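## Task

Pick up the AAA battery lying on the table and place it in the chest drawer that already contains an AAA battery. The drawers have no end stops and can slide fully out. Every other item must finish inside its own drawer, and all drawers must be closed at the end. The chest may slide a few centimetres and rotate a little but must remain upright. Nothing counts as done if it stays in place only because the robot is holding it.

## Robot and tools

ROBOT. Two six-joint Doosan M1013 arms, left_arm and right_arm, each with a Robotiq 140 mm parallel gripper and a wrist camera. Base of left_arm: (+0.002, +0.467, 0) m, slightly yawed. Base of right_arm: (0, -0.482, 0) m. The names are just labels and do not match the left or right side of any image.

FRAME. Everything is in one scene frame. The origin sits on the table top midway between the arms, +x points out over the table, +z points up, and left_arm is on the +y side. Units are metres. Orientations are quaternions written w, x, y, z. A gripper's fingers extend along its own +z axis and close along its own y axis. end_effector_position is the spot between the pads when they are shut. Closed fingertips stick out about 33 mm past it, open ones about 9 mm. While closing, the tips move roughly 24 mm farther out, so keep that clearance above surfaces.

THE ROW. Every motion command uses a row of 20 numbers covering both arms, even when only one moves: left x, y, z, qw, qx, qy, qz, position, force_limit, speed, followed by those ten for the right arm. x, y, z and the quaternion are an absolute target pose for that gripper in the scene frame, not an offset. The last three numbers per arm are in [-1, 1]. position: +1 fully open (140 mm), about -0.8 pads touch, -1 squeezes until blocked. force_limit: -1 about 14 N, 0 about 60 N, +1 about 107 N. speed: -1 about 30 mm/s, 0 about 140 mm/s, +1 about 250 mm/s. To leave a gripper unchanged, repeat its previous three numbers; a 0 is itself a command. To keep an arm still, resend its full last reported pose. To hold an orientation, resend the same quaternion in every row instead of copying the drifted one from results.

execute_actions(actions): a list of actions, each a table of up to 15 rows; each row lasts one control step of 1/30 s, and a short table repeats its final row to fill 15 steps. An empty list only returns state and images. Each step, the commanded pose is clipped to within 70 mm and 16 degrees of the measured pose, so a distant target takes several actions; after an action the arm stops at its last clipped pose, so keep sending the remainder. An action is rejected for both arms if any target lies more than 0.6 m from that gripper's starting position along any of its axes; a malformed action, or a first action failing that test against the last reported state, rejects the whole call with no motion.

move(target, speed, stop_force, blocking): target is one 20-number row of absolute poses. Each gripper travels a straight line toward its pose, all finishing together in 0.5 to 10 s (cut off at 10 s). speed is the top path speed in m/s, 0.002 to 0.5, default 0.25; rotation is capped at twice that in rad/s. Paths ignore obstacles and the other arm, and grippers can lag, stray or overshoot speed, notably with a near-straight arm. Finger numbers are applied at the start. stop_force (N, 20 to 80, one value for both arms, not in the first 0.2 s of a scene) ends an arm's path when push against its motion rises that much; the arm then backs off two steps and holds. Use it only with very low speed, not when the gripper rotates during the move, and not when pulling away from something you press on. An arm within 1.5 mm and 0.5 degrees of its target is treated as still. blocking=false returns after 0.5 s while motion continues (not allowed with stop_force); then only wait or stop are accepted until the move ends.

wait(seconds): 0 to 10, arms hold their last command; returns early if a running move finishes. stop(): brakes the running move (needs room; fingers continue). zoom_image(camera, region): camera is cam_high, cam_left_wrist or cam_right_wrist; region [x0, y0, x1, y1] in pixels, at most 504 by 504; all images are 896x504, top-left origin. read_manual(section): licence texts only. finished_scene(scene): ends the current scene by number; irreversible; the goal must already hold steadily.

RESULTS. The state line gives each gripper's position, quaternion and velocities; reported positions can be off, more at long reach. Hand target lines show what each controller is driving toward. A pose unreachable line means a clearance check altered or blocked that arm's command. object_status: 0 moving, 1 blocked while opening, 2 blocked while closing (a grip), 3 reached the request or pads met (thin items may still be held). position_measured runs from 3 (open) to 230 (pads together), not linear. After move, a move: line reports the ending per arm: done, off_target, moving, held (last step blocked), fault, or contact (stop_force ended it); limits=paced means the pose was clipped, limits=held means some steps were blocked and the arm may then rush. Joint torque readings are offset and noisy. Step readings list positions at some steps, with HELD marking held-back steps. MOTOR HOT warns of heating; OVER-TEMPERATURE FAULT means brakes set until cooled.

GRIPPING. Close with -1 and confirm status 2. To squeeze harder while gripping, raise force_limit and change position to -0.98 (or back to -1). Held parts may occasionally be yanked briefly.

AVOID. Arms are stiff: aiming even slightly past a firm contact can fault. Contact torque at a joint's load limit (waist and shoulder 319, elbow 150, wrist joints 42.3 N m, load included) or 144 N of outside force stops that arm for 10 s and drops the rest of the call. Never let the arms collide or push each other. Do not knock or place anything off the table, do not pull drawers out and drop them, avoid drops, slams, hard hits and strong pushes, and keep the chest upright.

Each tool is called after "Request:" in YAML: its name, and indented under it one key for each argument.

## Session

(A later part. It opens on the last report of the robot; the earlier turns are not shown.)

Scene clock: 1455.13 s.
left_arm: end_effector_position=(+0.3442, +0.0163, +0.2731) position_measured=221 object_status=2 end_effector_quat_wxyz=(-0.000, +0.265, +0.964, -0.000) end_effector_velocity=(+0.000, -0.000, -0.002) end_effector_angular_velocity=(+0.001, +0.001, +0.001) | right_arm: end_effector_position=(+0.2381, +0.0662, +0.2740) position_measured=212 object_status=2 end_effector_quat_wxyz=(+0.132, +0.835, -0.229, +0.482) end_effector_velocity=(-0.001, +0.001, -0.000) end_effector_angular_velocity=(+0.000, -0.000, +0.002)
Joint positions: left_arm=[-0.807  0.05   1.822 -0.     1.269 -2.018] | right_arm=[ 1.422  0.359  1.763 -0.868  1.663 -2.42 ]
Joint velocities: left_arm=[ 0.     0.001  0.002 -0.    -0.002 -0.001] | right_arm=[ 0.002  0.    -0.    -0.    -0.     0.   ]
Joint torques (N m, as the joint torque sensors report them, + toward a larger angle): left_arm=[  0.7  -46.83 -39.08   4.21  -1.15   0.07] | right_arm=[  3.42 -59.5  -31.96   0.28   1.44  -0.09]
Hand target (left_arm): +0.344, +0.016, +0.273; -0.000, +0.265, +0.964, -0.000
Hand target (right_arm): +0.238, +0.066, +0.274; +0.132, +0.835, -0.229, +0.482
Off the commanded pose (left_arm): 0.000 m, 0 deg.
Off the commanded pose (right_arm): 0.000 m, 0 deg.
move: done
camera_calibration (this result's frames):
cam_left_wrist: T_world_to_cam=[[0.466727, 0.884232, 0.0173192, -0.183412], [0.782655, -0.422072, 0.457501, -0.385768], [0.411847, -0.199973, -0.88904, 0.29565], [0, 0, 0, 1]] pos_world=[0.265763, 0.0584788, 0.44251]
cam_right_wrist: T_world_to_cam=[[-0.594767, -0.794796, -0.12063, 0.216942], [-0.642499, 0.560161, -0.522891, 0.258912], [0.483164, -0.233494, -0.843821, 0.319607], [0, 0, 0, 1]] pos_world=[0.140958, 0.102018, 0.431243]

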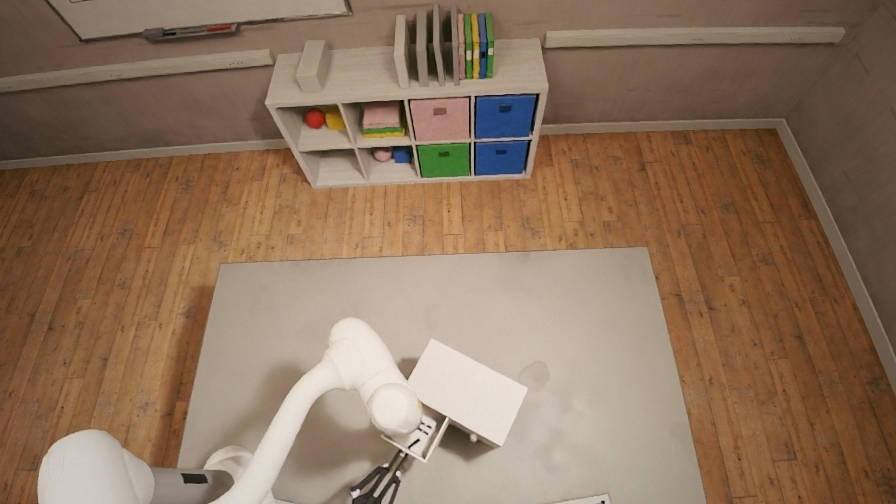

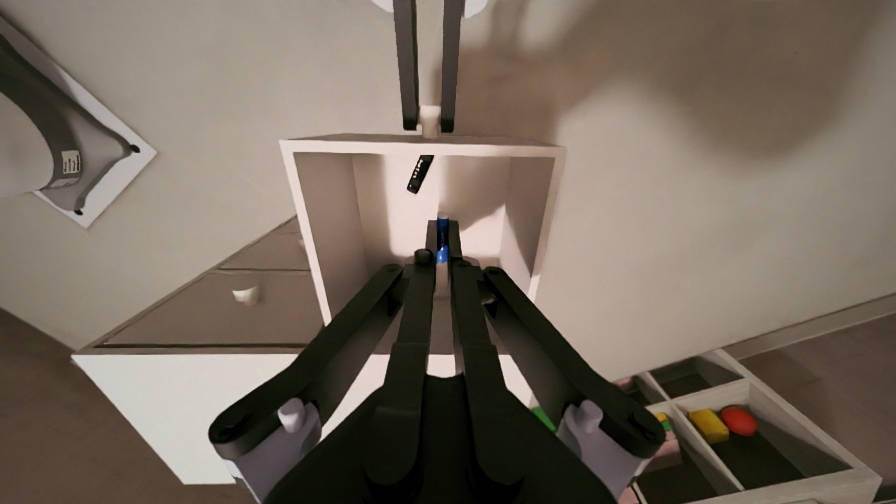

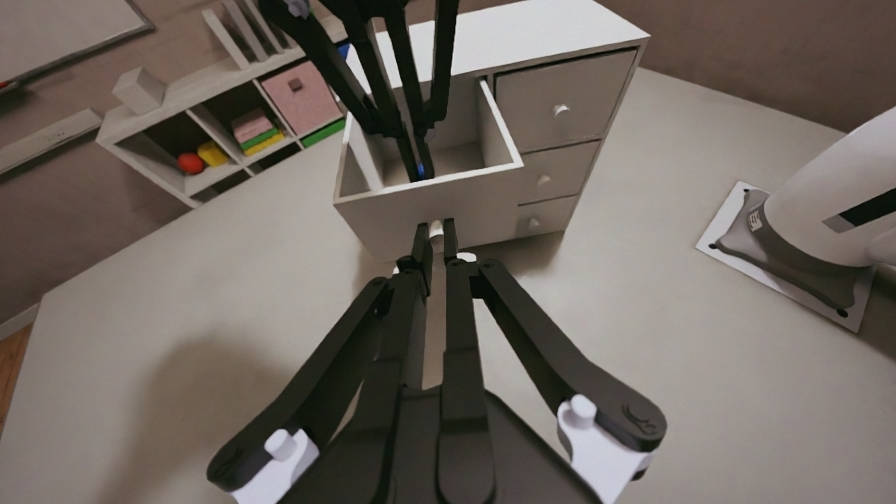

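Request:
move:
  target: [0.3442,0.0163,0.250,0,0.2647,0.9643,0,-0.98,0.2,0,0.2381,0.0662,0.274,0.1324,0.8351,-0.2293,0.4822,-1,0,-0.2]
  speed: 0.01
  stop_force: 20

Scene clock: 1467.40 s.
left_arm: end_effector_position=(+0.3442, +0.0163, +0.2508) position_measured=221 object_status=2 end_effector_quat_wxyz=(+0.000, +0.265, +0.964, -0.000) end_effector_velocity=(-0.001, +0.000, +0.002) end_effector_angular_velocity=(+0.003, +0.002, +0.001) | right_arm: end_effector_position=(+0.2381, +0.0662, +0.2740) position_measured=212 object_status=2 end_effector_quat_wxyz=(+0.132, +0.835, -0.229, +0.482) end_effector_velocity=(-0.000, +0.000, -0.000) end_effector_angular_velocity=(+0.000, +0.000, +0.001)
Joint positions: left_arm=[-0.807  0.062  1.852 -0.     1.228 -2.018] | right_arm=[ 1.422  0.359  1.763 -0.868  1.663 -2.42 ]
Joint velocities: left_arm=[-0.    -0.    -0.003  0.     0.007 -0.002] | right_arm=[ 0.     0.     0.     0.    -0.001  0.   ]
Joint torques (N m, as the joint torque sensors report them, + toward a larger angle): left_arm=[ -1.7  -26.68 -22.1    4.21  -3.07   0.2 ] | right_arm=[  1.42 -68.98 -36.37  -2.63   4.08  -0.29]
Hand target (left_arm): +0.344, +0.016, +0.251; +0.000, +0.265, +0.964, -0.000
Hand target (right_arm): +0.238, +0.066, +0.274; +0.132, +0.835, -0.229, +0.482
Off the commanded pose (left_arm): 0.001 m, 0 deg.
Off the commanded pose (right_arm): 0.000 m, 0 deg.
move: contact (left_arm)
camera_calibration (this result's frames):
cam_left_wrist: T_world_to_cam=[[0.466565, 0.884318, 0.0172926, -0.182968], [0.782675, -0.421887, 0.457637, -0.375636], [0.411992, -0.199983, -0.888971, 0.275735], [0, 0, 0, 1]] pos_world=[0.265766, 0.058468, 0.42019]
cam_right_wrist: T_world_to_cam=[[-0.594767, -0.794807, -0.120558, 0.216925], [-0.642501, 0.560115, -0.522938, 0.258897], [0.483161, -0.233568, -0.843802, 0.319569], [0, 0, 0, 1]] pos_world=[0.140959, 0.102043, 0.431192]

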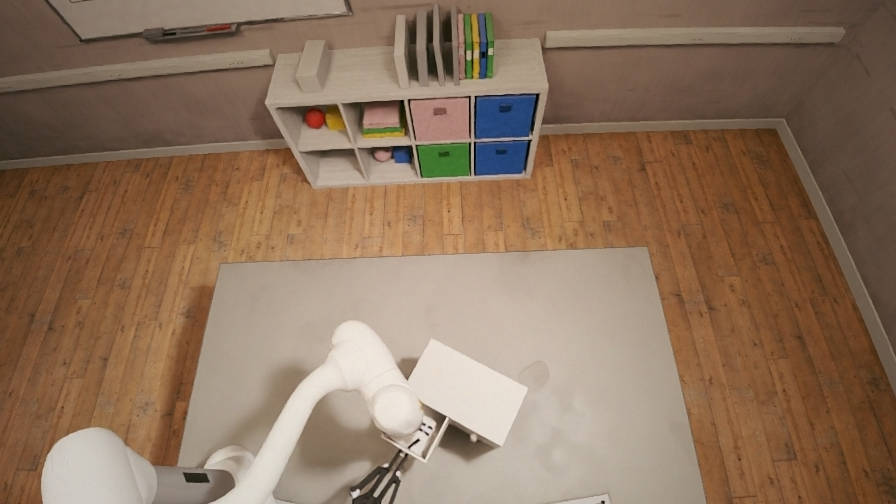

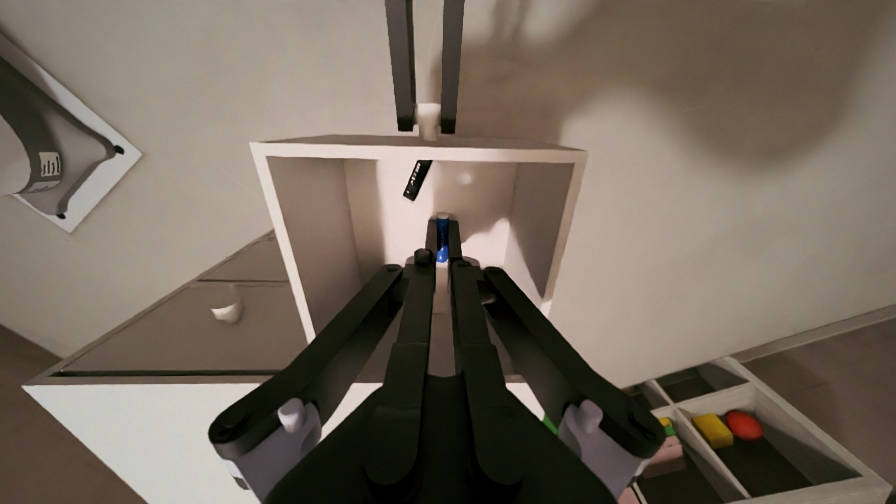

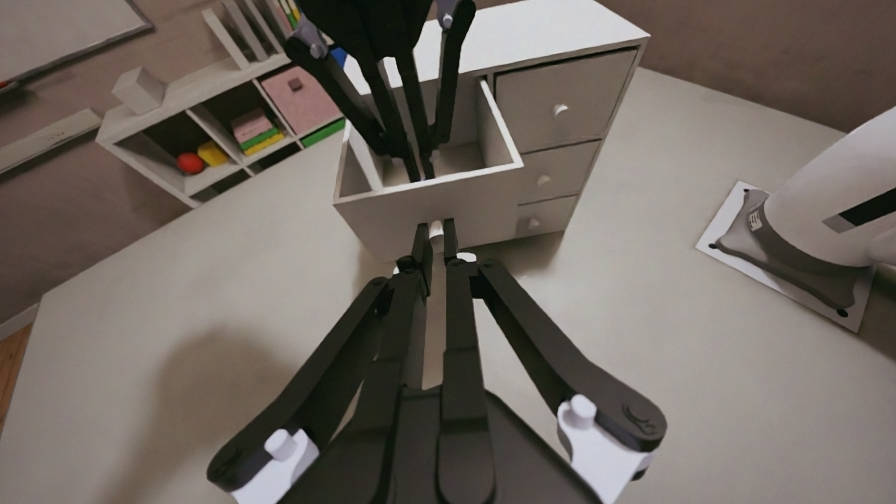

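Request:
execute_actions:
  actions:
    - [[0.3442,0.0163,0.2525,0,0.2647,0.9643,0,-0.98,0.2,0,0.2381,0.0662,0.274,0.1324,0.8351,-0.2293,0.4822,-1,0,-0.2],[0.3442,0.0163,0.2535,0,0.2647,0.9643,0,-0.98,0.2,0,0.2381,0.0662,0.274,0.1324,0.8351,-0.2293,0.4822,-1,0,-0.2],[0.3442,0.0163,0.2545,0,0.2647,0.9643,0,-0.98,0.2,0,0.2381,0.0662,0.274,0.1324,0.8351,-0.2293,0.4822,-1,0,-0.2],[0.3442,0.0163,0.2545,0,0.2647,0.9643,0,-0.98,0.2,0,0.2381,0.0662,0.274,0.1324,0.8351,-0.2293,0.4822,-1,0,-0.2],[0.3442,0.0163,0.2545,0,0.2647,0.9643,0,-0.98,0.2,0,0.2381,0.0662,0.274,0.1324,0.8351,-0.2293,0.4822,-1,0,-0.2],[0.3442,0.0163,0.2545,0,0.2647,0.9643,0,-0.98,0.2,0,0.2381,0.0662,0.274,0.1324,0.8351,-0.2293,0.4822,-1,0,-0.2],[0.3442,0.0163,0.2545,0,0.2647,0.9643,0,-0.98,0.2,0,0.2381,0.0662,0.274,0.1324,0.8351,-0.2293,0.4822,-1,0,-0.2],[0.3442,0.0163,0.2545,0,0.2647,0.9643,0,-0.5,0.2,-0.5,0.2381,0.0662,0.274,0.1324,0.8351,-0.2293,0.4822,-1,0,-0.2]]

Scene clock: 1482.97 s.
left_arm: end_effector_position=(+0.3442, +0.0163, +0.2545) position_measured=192 object_status=0 end_effector_quat_wxyz=(-0.000, +0.265, +0.964, +0.000) end_effector_velocity=(-0.000, -0.000, -0.000) end_effector_angular_velocity=(-0.000, -0.000, -0.001) | right_arm: end_effector_position=(+0.2381, +0.0662, +0.2740) position_measured=212 object_status=2 end_effector_quat_wxyz=(+0.132, +0.835, -0.229, +0.482) end_effector_velocity=(-0.000, +0.000, -0.000) end_effector_angular_velocity=(+0.001, -0.000, -0.000)
Joint positions: left_arm=[-0.807  0.06   1.847  0.     1.235 -2.018] | right_arm=[ 1.422  0.359  1.763 -0.868  1.663 -2.42 ]
Joint velocities: left_arm=[-0.    -0.     0.    -0.    -0.001  0.   ] | right_arm=[ 0.    -0.    -0.     0.    -0.     0.001]
Joint torques (N m, as the joint torque sensors report them, + toward a larger angle): left_arm=[ -0.76 -51.31 -37.08   4.27  -0.36   0.2 ] | right_arm=[  3.13 -63.56 -31.36   0.62   1.4    0.01]
Hand target (left_arm): +0.344, +0.016, +0.254; +0.000, +0.265, +0.964, +0.000
Hand target (right_arm): +0.238, +0.066, +0.274; +0.132, +0.835, -0.229, +0.482
Off the commanded pose (left_arm): 0.000 m, 0 deg.
Off the commanded pose (right_arm): 0.000 m, 0 deg.
Step readings (end_effector_position):
0: left_arm (+0.3442, +0.0163, +0.2510) | right_arm (+0.2381, +0.0662, +0.2740)
1: left_arm (+0.3442, +0.0162, +0.2511) | right_arm (+0.2381, +0.0662, +0.2740)
2: left_arm (+0.3442, +0.0163, +0.2515) | right_arm (+0.2381, +0.0662, +0.2740)
4: left_arm (+0.3442, +0.0163, +0.2529) | right_arm (+0.2381, +0.0662, +0.2740)
8: left_arm (+0.3442, +0.0163, +0.2542) | right_arm (+0.2381, +0.0662, +0.2740)
15: end_effector_position above
camera_calibration (this result's frames):
cam_left_wrist: T_world_to_cam=[[0.466508, 0.884345, 0.017431, -0.183083], [0.782741, -0.421927, 0.457486, -0.377265], [0.41193, -0.199777, -0.889046, 0.279048], [0, 0, 0, 1]] pos_world=[0.265762, 0.0584775, 0.423871]
cam_right_wrist: T_world_to_cam=[[-0.594764, -0.794794, -0.120661, 0.216947], [-0.642497, 0.560176, -0.522876, 0.258922], [0.48317, -0.233464, -0.843826, 0.319621], [0, 0, 0, 1]] pos_world=[0.140958, 0.102005, 0.431266]

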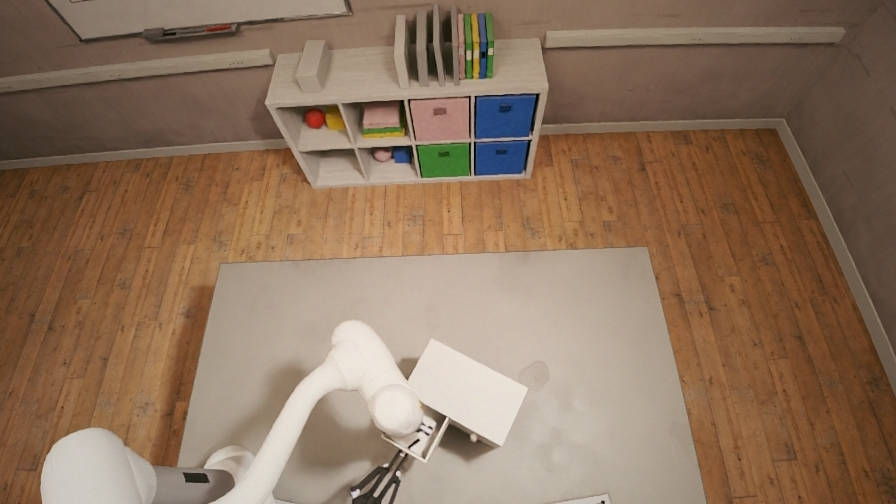

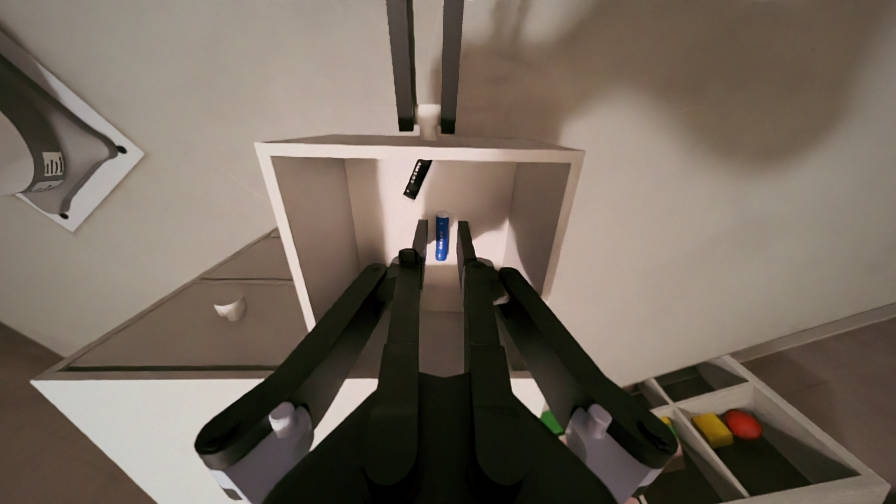

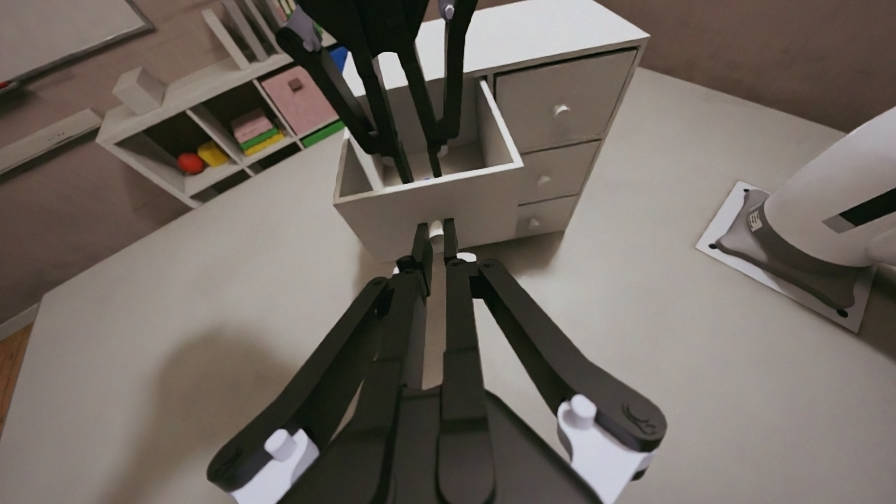

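Request:
move:
  target: [0.3442,0.0163,0.365,0,0.2647,0.9643,0,-0.5,0.2,-0.5,0.2381,0.0662,0.274,0.1324,0.8351,-0.2293,0.4822,-1,0,-0.2]
  speed: 0.15

Request:
move:
  target: [0.452,0.212,0.385,0,0.2647,0.9643,0,-0.5,0.2,-0.5,0.3558,-0.0020,0.274,0.1324,0.8351,-0.2293,0.4822,-1,0,-0.2]
  speed: 0.125

Scene clock: 1498.60 s.
left_arm: end_effector_position=(+0.3442, +0.0163, +0.3649) position_measured=192 object_status=3 end_effector_quat_wxyz=(-0.000, +0.265, +0.964, +0.000) end_effector_velocity=(+0.000, -0.000, +0.001) end_effector_angular_velocity=(-0.000, -0.000, -0.000) | right_arm: end_effector_position=(+0.2381, +0.0662, +0.2740) position_measured=212 object_status=2 end_effector_quat_wxyz=(+0.132, +0.835, -0.229, +0.482) end_effector_velocity=(+0.001, -0.000, -0.000) end_effector_angular_velocity=(-0.001, +0.001, -0.001)
Joint positions: left_arm=[-0.807  0.018  1.688  0.     1.436 -2.018] | right_arm=[ 1.422  0.359  1.763 -0.868  1.663 -2.42 ]
Joint velocities: left_arm=[-0.    -0.    -0.002  0.     0.002  0.   ] | right_arm=[-0.002  0.001  0.    -0.    -0.    -0.001]
Joint torques (N m, as the joint torque sensors report them, + toward a larger angle): left_arm=[  1.95 -43.77 -39.72   4.78  -0.06  -0.08] | right_arm=[  1.55 -59.74 -32.12   0.8    1.07  -0.42]
Hand target (left_arm): +0.344, +0.016, +0.365; +0.000, +0.265, +0.964, +0.000
Hand target (right_arm): +0.238, +0.066, +0.274; +0.132, +0.835, -0.229, +0.482
Off the commanded pose (left_arm): 0.000 m, 0 deg.
Off the commanded pose (right_arm): 0.000 m, 0 deg.
move: done
camera_calibration (this result's frames):
cam_left_wrist: T_world_to_cam=[[0.466245, 0.884484, 0.0174259, -0.184935], [0.782863, -0.42169, 0.457496, -0.427789], [0.411996, -0.199663, -0.889041, 0.377178], [0, 0, 0, 1]] pos_world=[0.26573, 0.0584855, 0.534261]
cam_right_wrist: T_world_to_cam=[[-0.594764, -0.794799, -0.120627, 0.216939], [-0.642498, 0.560155, -0.522898, 0.258915], [0.483169, -0.233498, -0.843817, 0.319603], [0, 0, 0, 1]] pos_world=[0.140958, 0.102017, 0.431242]

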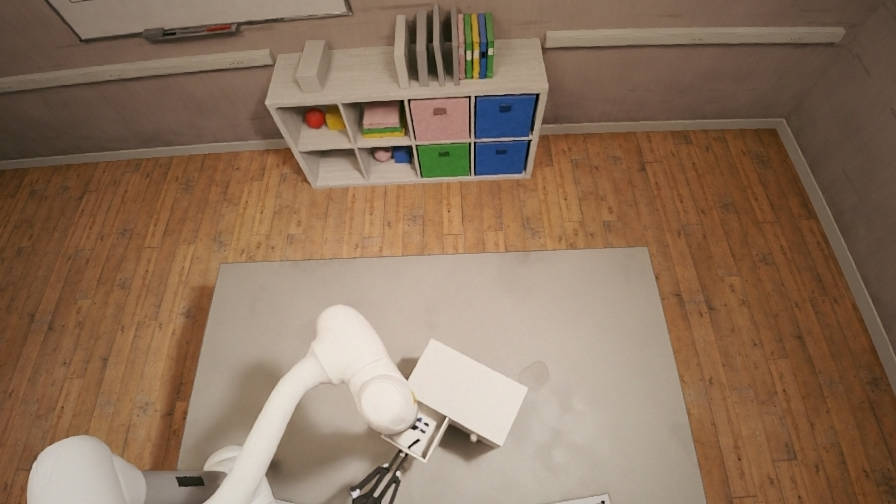

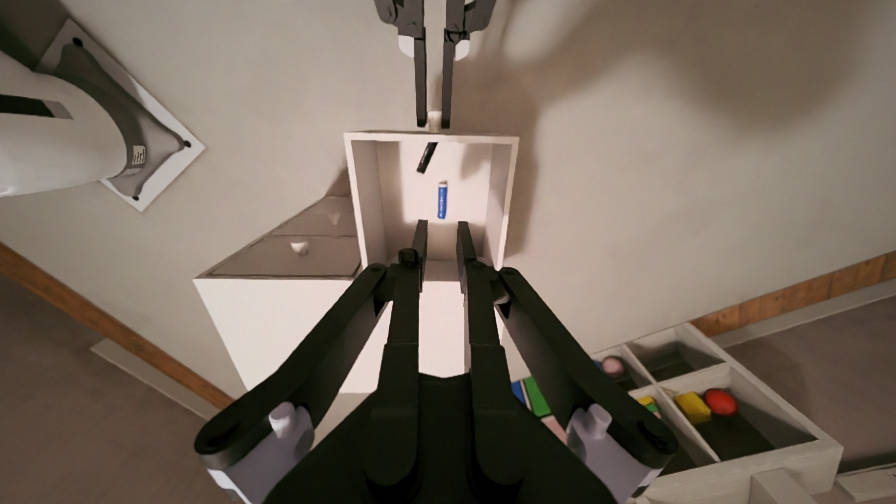

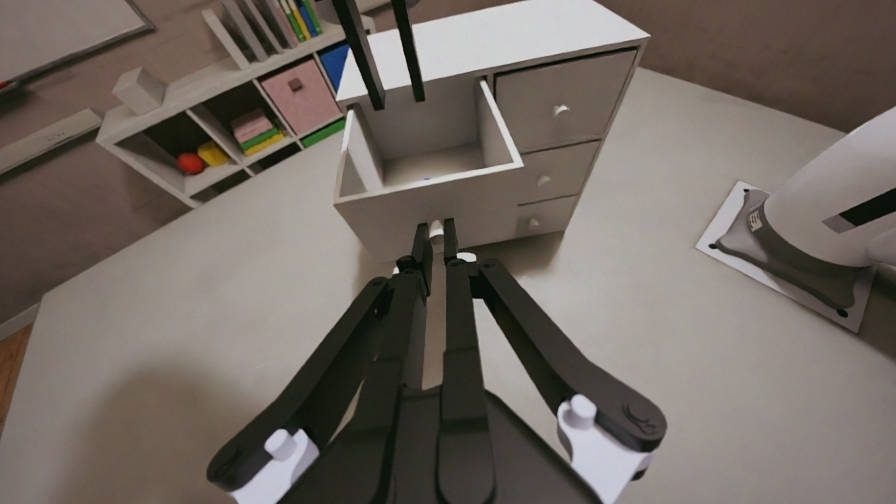

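Scene clock: 1500.80 s.
left_arm: end_effector_position=(+0.4520, +0.2118, +0.3850) position_measured=192 object_status=3 end_effector_quat_wxyz=(-0.000, +0.265, +0.964, +0.000) end_effector_velocity=(+0.001, +0.001, +0.001) end_effector_angular_velocity=(-0.001, -0.001, +0.001) | right_arm: end_effector_position=(+0.3558, -0.0018, +0.2740) position_measured=212 object_status=2 end_effector_quat_wxyz=(+0.132, +0.835, -0.229, +0.482) end_effector_velocity=(+0.001, -0.001, +0.000) end_effector_angular_velocity=(-0.001, -0.001, +0.000)
Joint positions: left_arm=[-0.407 -0.065  1.732  0.     1.475 -1.618] | right_arm=[ 1.233  0.276  1.88  -0.971  1.516 -2.49 ]
Joint velocities: left_arm=[ 0.003 -0.    -0.002 -0.001  0.001  0.002] | right_arm=[-0.001 -0.     0.001 -0.001 -0.    -0.001]
Joint torques (N m, as the joint torque sensors report them, + toward a larger angle): left_arm=[ -1.29 -38.24 -39.74   4.52  -0.66   0.44] | right_arm=[ -0.22 -46.65 -25.67   1.29   0.74  -0.24]
Hand target (left_arm): +0.452, +0.212, +0.385; -0.000, +0.265, +0.964, +0.000
Hand target (right_arm): +0.356, -0.002, +0.274; +0.132, +0.835, -0.229, +0.482
Off the commanded pose (left_arm): 0.000 m, 0 deg.
Off the commanded pose (right_arm): 0.000 m, 0 deg.
move: done
camera_calibration (this result's frames):
cam_left_wrist: T_world_to_cam=[[0.466475, 0.88436, 0.0175851, -0.408596], [0.782883, -0.422039, 0.457141, -0.438745], [0.411699, -0.199478, -0.88922, 0.389928], [0, 0, 0, 1]] pos_world=[0.373553, 0.25396, 0.554486]
cam_right_wrist: T_world_to_cam=[[-0.59469, -0.79487, -0.120524, 0.232843], [-0.642564, 0.560033, -0.522948, 0.372671], [0.483173, -0.233548, -0.8438, 0.246863], [0, 0, 0, 1]] pos_world=[0.258657, 0.0340254, 0.431254]

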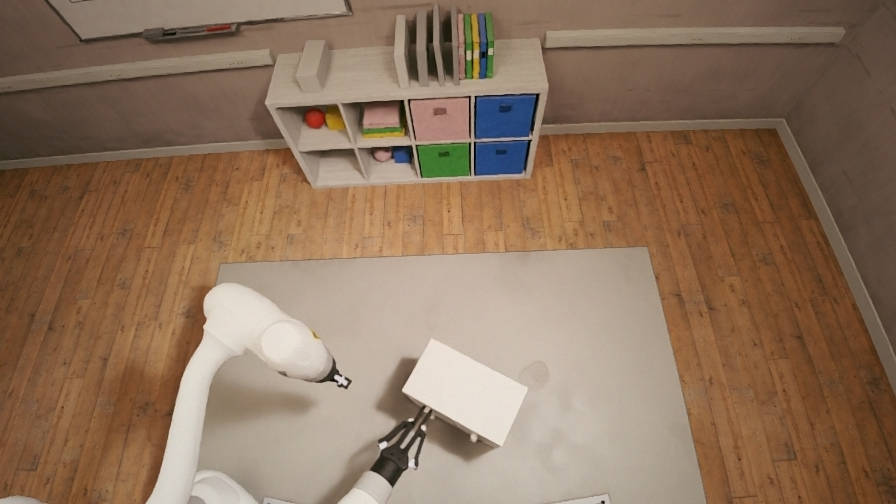

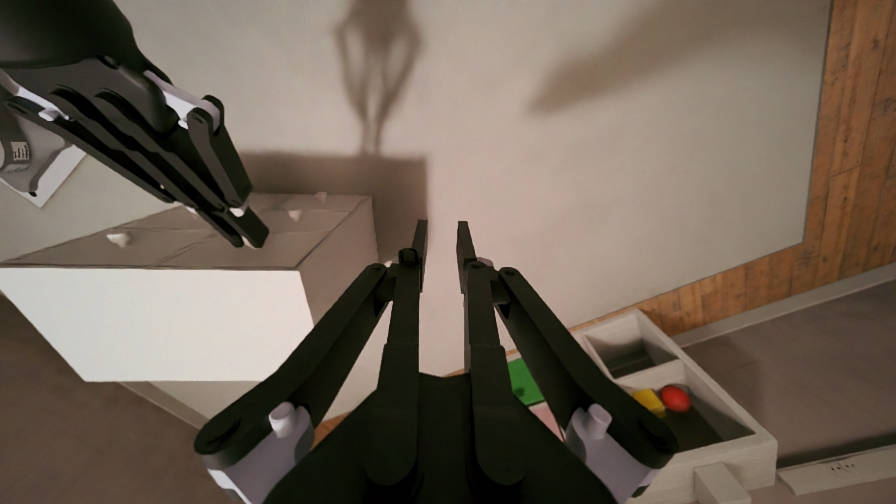

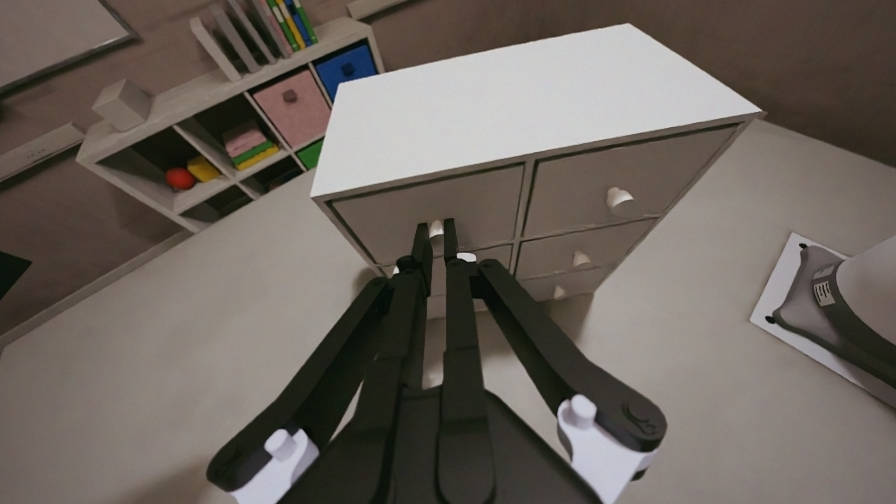

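Open and retreat.

Request:
execute_actions:
  actions:
    - [[0.452,0.212,0.385,0,0.2647,0.9643,0,-0.5,0.2,-0.5,0.3550,-0.0015,0.274,0.1324,0.8351,-0.2293,0.4822,-0.2,0,0.3]]

Request:
move:
  target: [0.452,0.212,0.385,0,0.2647,0.9643,0,-0.5,0.2,-0.5,0.2860,0.0385,0.29,0.1324,0.8351,-0.2293,0.4822,-0.2,0,0.3]
  speed: 0.15

Request:
zoom_image:
  camera: "cam_right_wrist"
  region: [300, 60, 720, 300]

Request:
zoom_image:
  camera: "cam_high"
  region: [390, 330, 540, 460]

Request:
zoom_image:
  camera: "cam_left_wrist"
  region: [0, 170, 390, 300]

Scene clock: 1512.13 s.
left_arm: end_effector_position=(+0.4520, +0.2120, +0.3849) position_measured=192 object_status=3 end_effector_quat_wxyz=(-0.000, +0.265, +0.964, +0.000) end_effector_velocity=(-0.000, -0.000, +0.001) end_effector_angular_velocity=(-0.001, -0.001, -0.003) | right_arm: end_effector_position=(+0.3550, -0.0015, +0.2740) position_measured=154 object_status=3 end_effector_quat_wxyz=(+0.132, +0.835, -0.229, +0.482) end_effector_velocity=(-0.000, +0.001, +0.000) end_effector_angular_velocity=(+0.001, -0.000, +0.001)
Joint positions: left_arm=[-0.407 -0.065  1.732  0.     1.475 -1.618] | right_arm=[ 1.234  0.277  1.879 -0.971  1.517 -2.489]
Joint velocities: left_arm=[-0.    -0.001 -0.001 -0.     0.     0.002] | right_arm=[ 0.001 -0.    -0.     0.    -0.     0.   ]
Joint torques (N m, as the joint torque sensors report them, + toward a larger angle): left_arm=[ -1.57 -34.69 -40.41   4.36  -0.67   0.38] | right_arm=[  4.33 -54.34 -31.3   -0.29   1.33   0.12]
Hand target (left_arm): +0.452, +0.212, +0.385; -0.000, +0.265, +0.964, -0.000
Hand target (right_arm): +0.355, -0.002, +0.274; +0.132, +0.835, -0.229, +0.482
Off the commanded pose (left_arm): 0.000 m, 0 deg.
Off the commanded pose (right_arm): 0.000 m, 0 deg.
Step readings (end_effector_position):
0: left_arm (+0.4520, +0.2119, +0.3850) | right_arm (+0.3559, -0.0019, +0.2740)
1: left_arm (+0.4520, +0.2119, +0.3850) | right_arm (+0.3559, -0.0019, +0.2740)
2: left_arm (+0.4520, +0.2119, +0.3850) | right_arm (+0.3558, -0.0018, +0.2740)
4: left_arm (+0.4521, +0.2119, +0.3850) | right_arm (+0.3554, -0.0018, +0.2740)
8: left_arm (+0.4521, +0.2119, +0.3849) | right_arm (+0.3550, -0.0017, +0.2739)
15: end_effector_position above
camera_calibration (this result's frames):
cam_left_wrist: T_world_to_cam=[[0.466514, 0.884343, 0.017408, -0.408698], [0.782783, -0.421942, 0.457401, -0.43877], [0.411844, -0.199757, -0.88909, 0.389772], [0, 0, 0, 1]] pos_world=[0.3736, 0.254153, 0.554351]
cam_right_wrist: T_world_to_cam=[[-0.594768, -0.794802, -0.12059, 0.232624], [-0.642503, 0.560137, -0.522911, 0.371956], [0.483157, -0.233532, -0.843814, 0.247299], [0, 0, 0, 1]] pos_world=[0.257856, 0.0342957, 0.431226]

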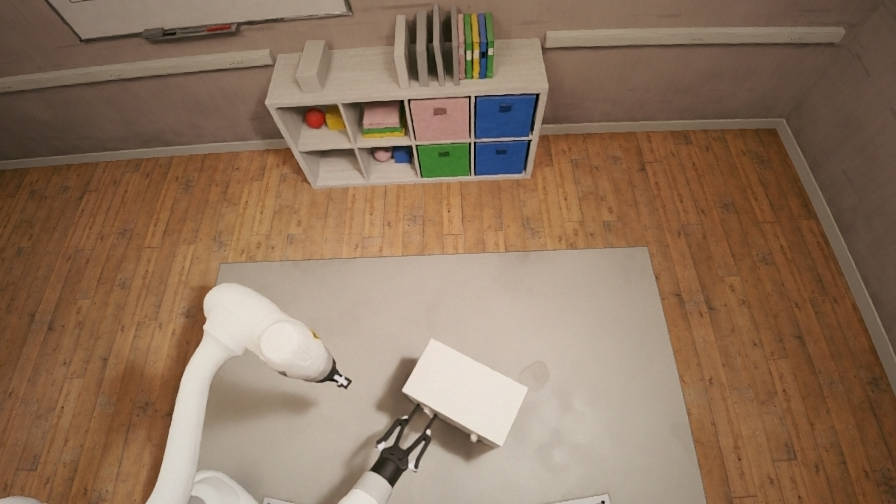

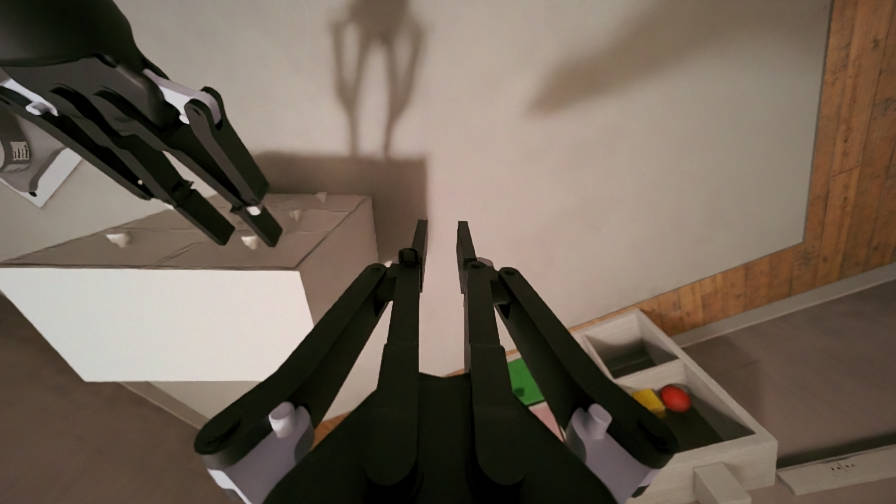

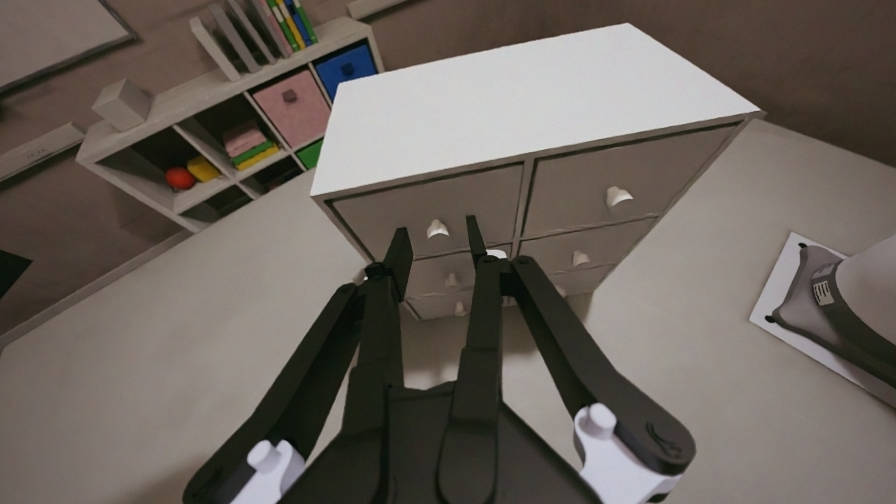

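Scene clock: 1513.10 s.
left_arm: end_effector_position=(+0.4520, +0.2120, +0.3850) position_measured=192 object_status=3 end_effector_quat_wxyz=(-0.000, +0.265, +0.964, -0.000) end_effector_velocity=(-0.000, +0.000, -0.000) end_effector_angular_velocity=(+0.000, +0.000, -0.000) | right_arm: end_effector_position=(+0.2861, +0.0384, +0.2900) position_measured=154 object_status=3 end_effector_quat_wxyz=(+0.132, +0.835, -0.229, +0.482) end_effector_velocity=(-0.001, +0.001, +0.000) end_effector_angular_velocity=(+0.000, -0.001, +0.001)
Joint positions: left_arm=[-0.407 -0.065  1.732 -0.     1.475 -1.618] | right_arm=[ 1.349  0.307  1.803 -0.91   1.622 -2.468]
Joint velocities: left_arm=[-0.    -0.     0.001  0.    -0.     0.   ] | right_arm=[ 0.002  0.001 -0.002  0.     0.001  0.001]
Joint torques (N m, as the joint torque sensors report them, + toward a larger angle): left_arm=[  1.35 -36.7  -39.26   4.54  -0.46   0.25] | right_arm=[  2.98 -57.28 -31.5    0.74   0.77   0.  ]
Hand target (left_arm): +0.452, +0.212, +0.385; -0.000, +0.265, +0.964, -0.000
Hand target (right_arm): +0.286, +0.038, +0.290; +0.132, +0.835, -0.229, +0.482
Off the commanded pose (left_arm): 0.000 m, 0 deg.
Off the commanded pose (right_arm): 0.000 m, 0 deg.
move: done
camera_calibration (this result's frames):
cam_left_wrist: T_world_to_cam=[[0.466512, 0.884344, 0.0173951, -0.408697], [0.782736, -0.421911, 0.45751, -0.438798], [0.411935, -0.199818, -0.889034, 0.389792], [0, 0, 0, 1]] pos_world=[0.373556, 0.254183, 0.554402]
cam_right_wrist: T_world_to_cam=[[-0.594801, -0.794756, -0.120726, 0.225296], [-0.642454, 0.560241, -0.52286, 0.313658], [0.483182, -0.233437, -0.843826, 0.303403], [0, 0, 0, 1]] pos_world=[0.188919, 0.0741566, 0.447218]

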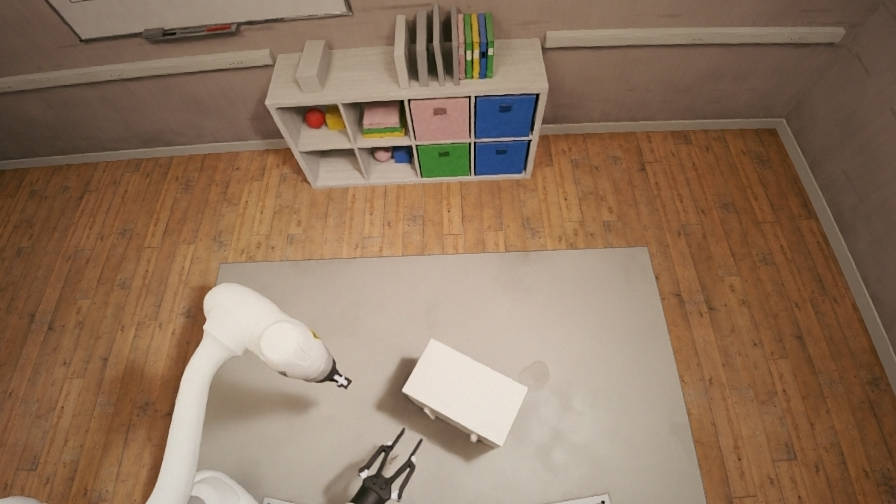

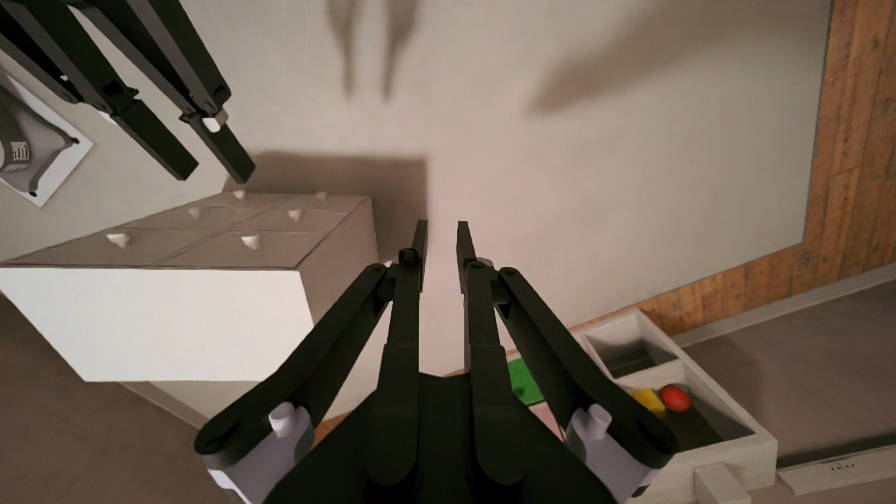

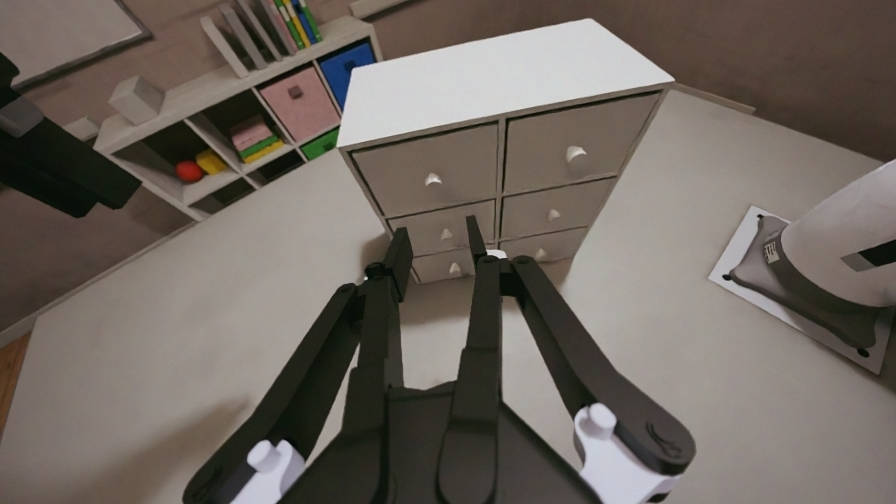

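Region (300, 60, 720, 300) of cam_right_wrist's 896x504 image, scaled by 1.200, with more detail than that image has; it fills the top 288 rows of this view, and the rest is white.

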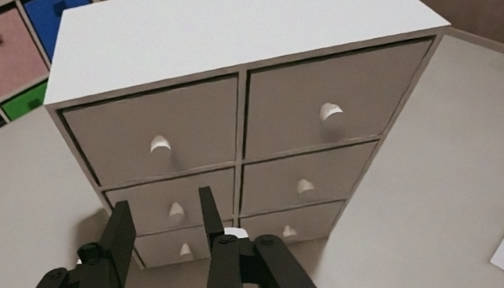

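Region (390, 330, 540, 460) of cam_high's 896x504 image, scaled by 3.360, with more detail than that image has; it fills the top 437 rows of this view, and the rest is white.

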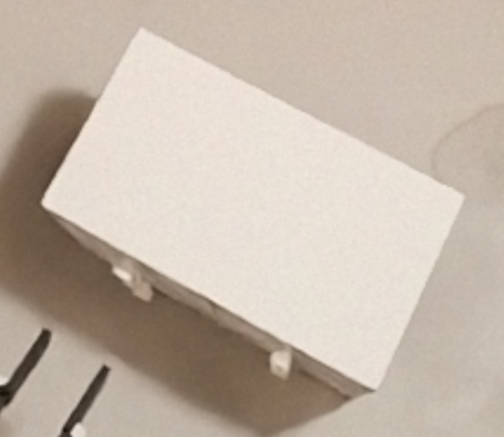

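Region (0, 170, 390, 300) of cam_left_wrist's 896x504 image, scaled by 1.292, with more detail than that image has.

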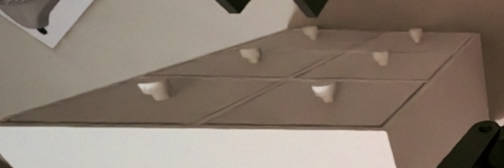

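Request:
execute_actions:
  actions: []

Scene clock: 1519.53 s.
left_arm: end_effector_position=(+0.4520, +0.2120, +0.3850) position_measured=192 object_status=3 end_effector_quat_wxyz=(-0.000, +0.265, +0.964, -0.000) end_effector_velocity=(-0.000, -0.000, -0.002) end_effector_angular_velocity=(+0.001, +0.003, -0.000) | right_arm: end_effector_position=(+0.2860, +0.0384, +0.2900) position_measured=154 object_status=3 end_effector_quat_wxyz=(+0.132, +0.835, -0.229, +0.482) end_effector_velocity=(-0.000, -0.001, +0.000) end_effector_angular_velocity=(-0.000, -0.000, -0.002)
Joint positions: left_arm=[-0.407 -0.065  1.732 -0.     1.475 -1.618] | right_arm=[ 1.349  0.308  1.803 -0.909  1.622 -2.468]
Joint velocities: left_arm=[ 0.     0.002  0.001 -0.     0.     0.001] | right_arm=[ 0.    -0.    -0.     0.001  0.002  0.001]
Joint torques (N m, as the joint torque sensors report them, + toward a larger angle): left_arm=[ -1.15 -37.53 -38.96   4.41  -0.28   0.08] | right_arm=[  1.95 -52.82 -32.25   0.77   0.9   -0.29]
Hand target (left_arm): +0.452, +0.212, +0.385; -0.000, +0.265, +0.964, -0.000
Hand target (right_arm): +0.286, +0.038, +0.290; +0.132, +0.835, -0.229, +0.482
Off the commanded pose (left_arm): 0.000 m, 0 deg.
Off the commanded pose (right_arm): 0.000 m, 0 deg.
camera_calibration (this result's frames):
cam_left_wrist: T_world_to_cam=[[0.466512, 0.884344, 0.0173949, -0.408697], [0.782736, -0.42191, 0.457512, -0.438798], [0.411937, -0.199819, -0.889033, 0.389792], [0, 0, 0, 1]] pos_world=[0.373555, 0.254183, 0.554403]
cam_right_wrist: T_world_to_cam=[[-0.594798, -0.794757, -0.120734, 0.225296], [-0.642456, 0.560245, -0.522853, 0.313571], [0.483182, -0.233426, -0.843829, 0.303485], [0, 0, 0, 1]] pos_world=[0.188823, 0.0742196, 0.447242]

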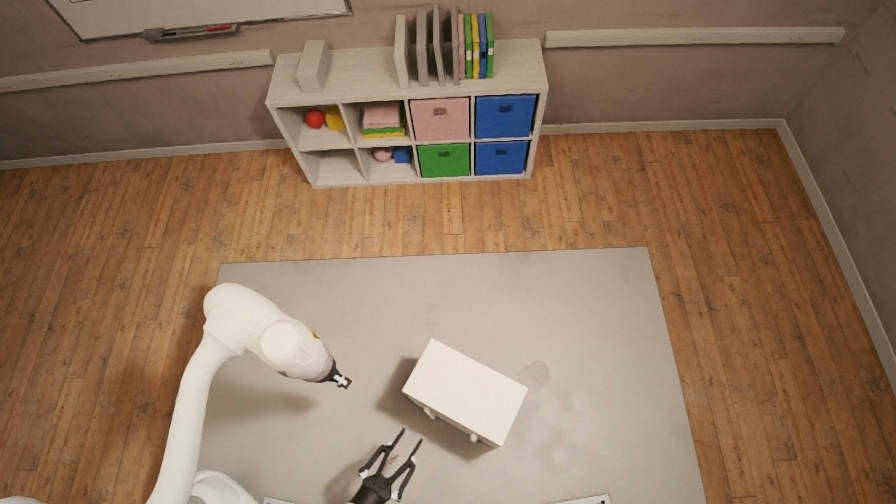

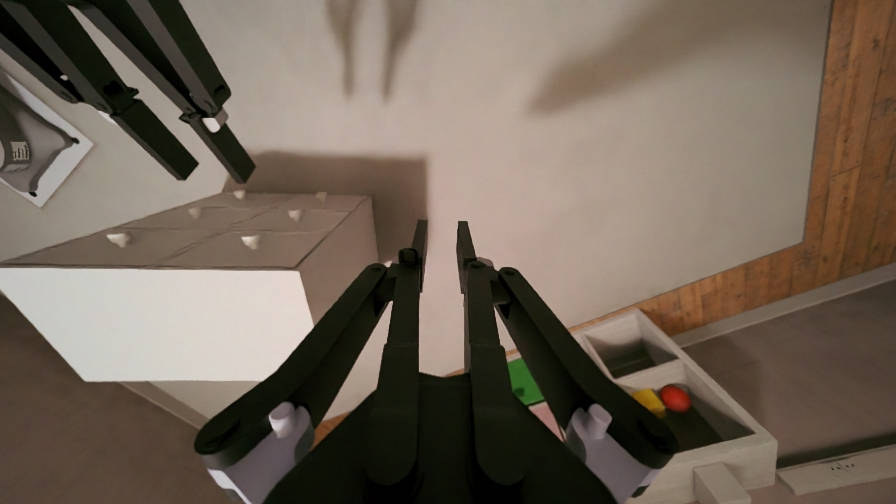

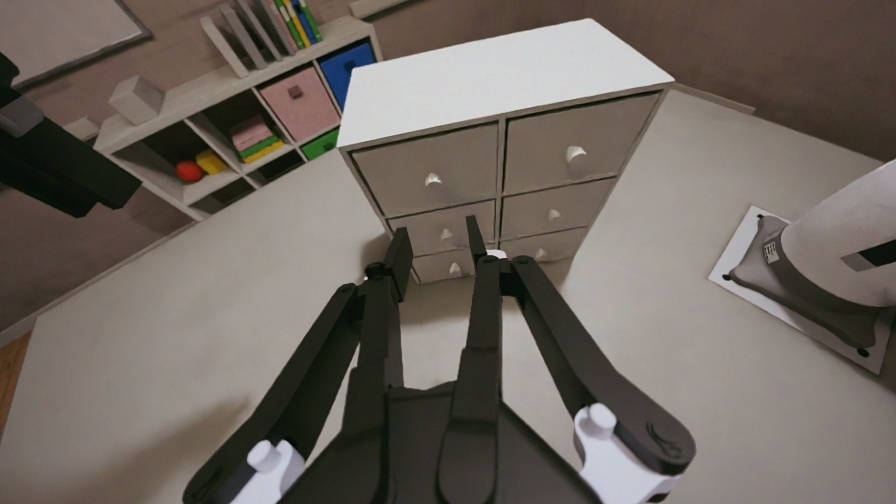

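Request:
zoom_image:
  camera: "cam_high"
  region: [260, 290, 580, 470]

Region (260, 290, 580, 470) of cam_high's 896x504 image, scaled by 1.575, with more detail than that image has; it fills the top 284 rows of this view, and the rest is white.

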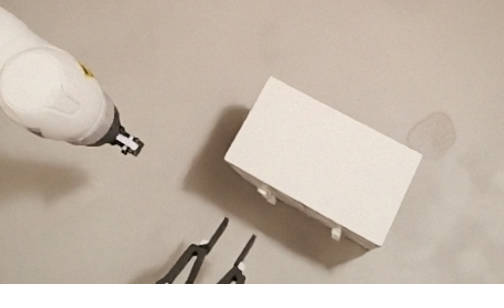

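Request:
finished_scene:
  scene: 2

The scene is finished: the task was done.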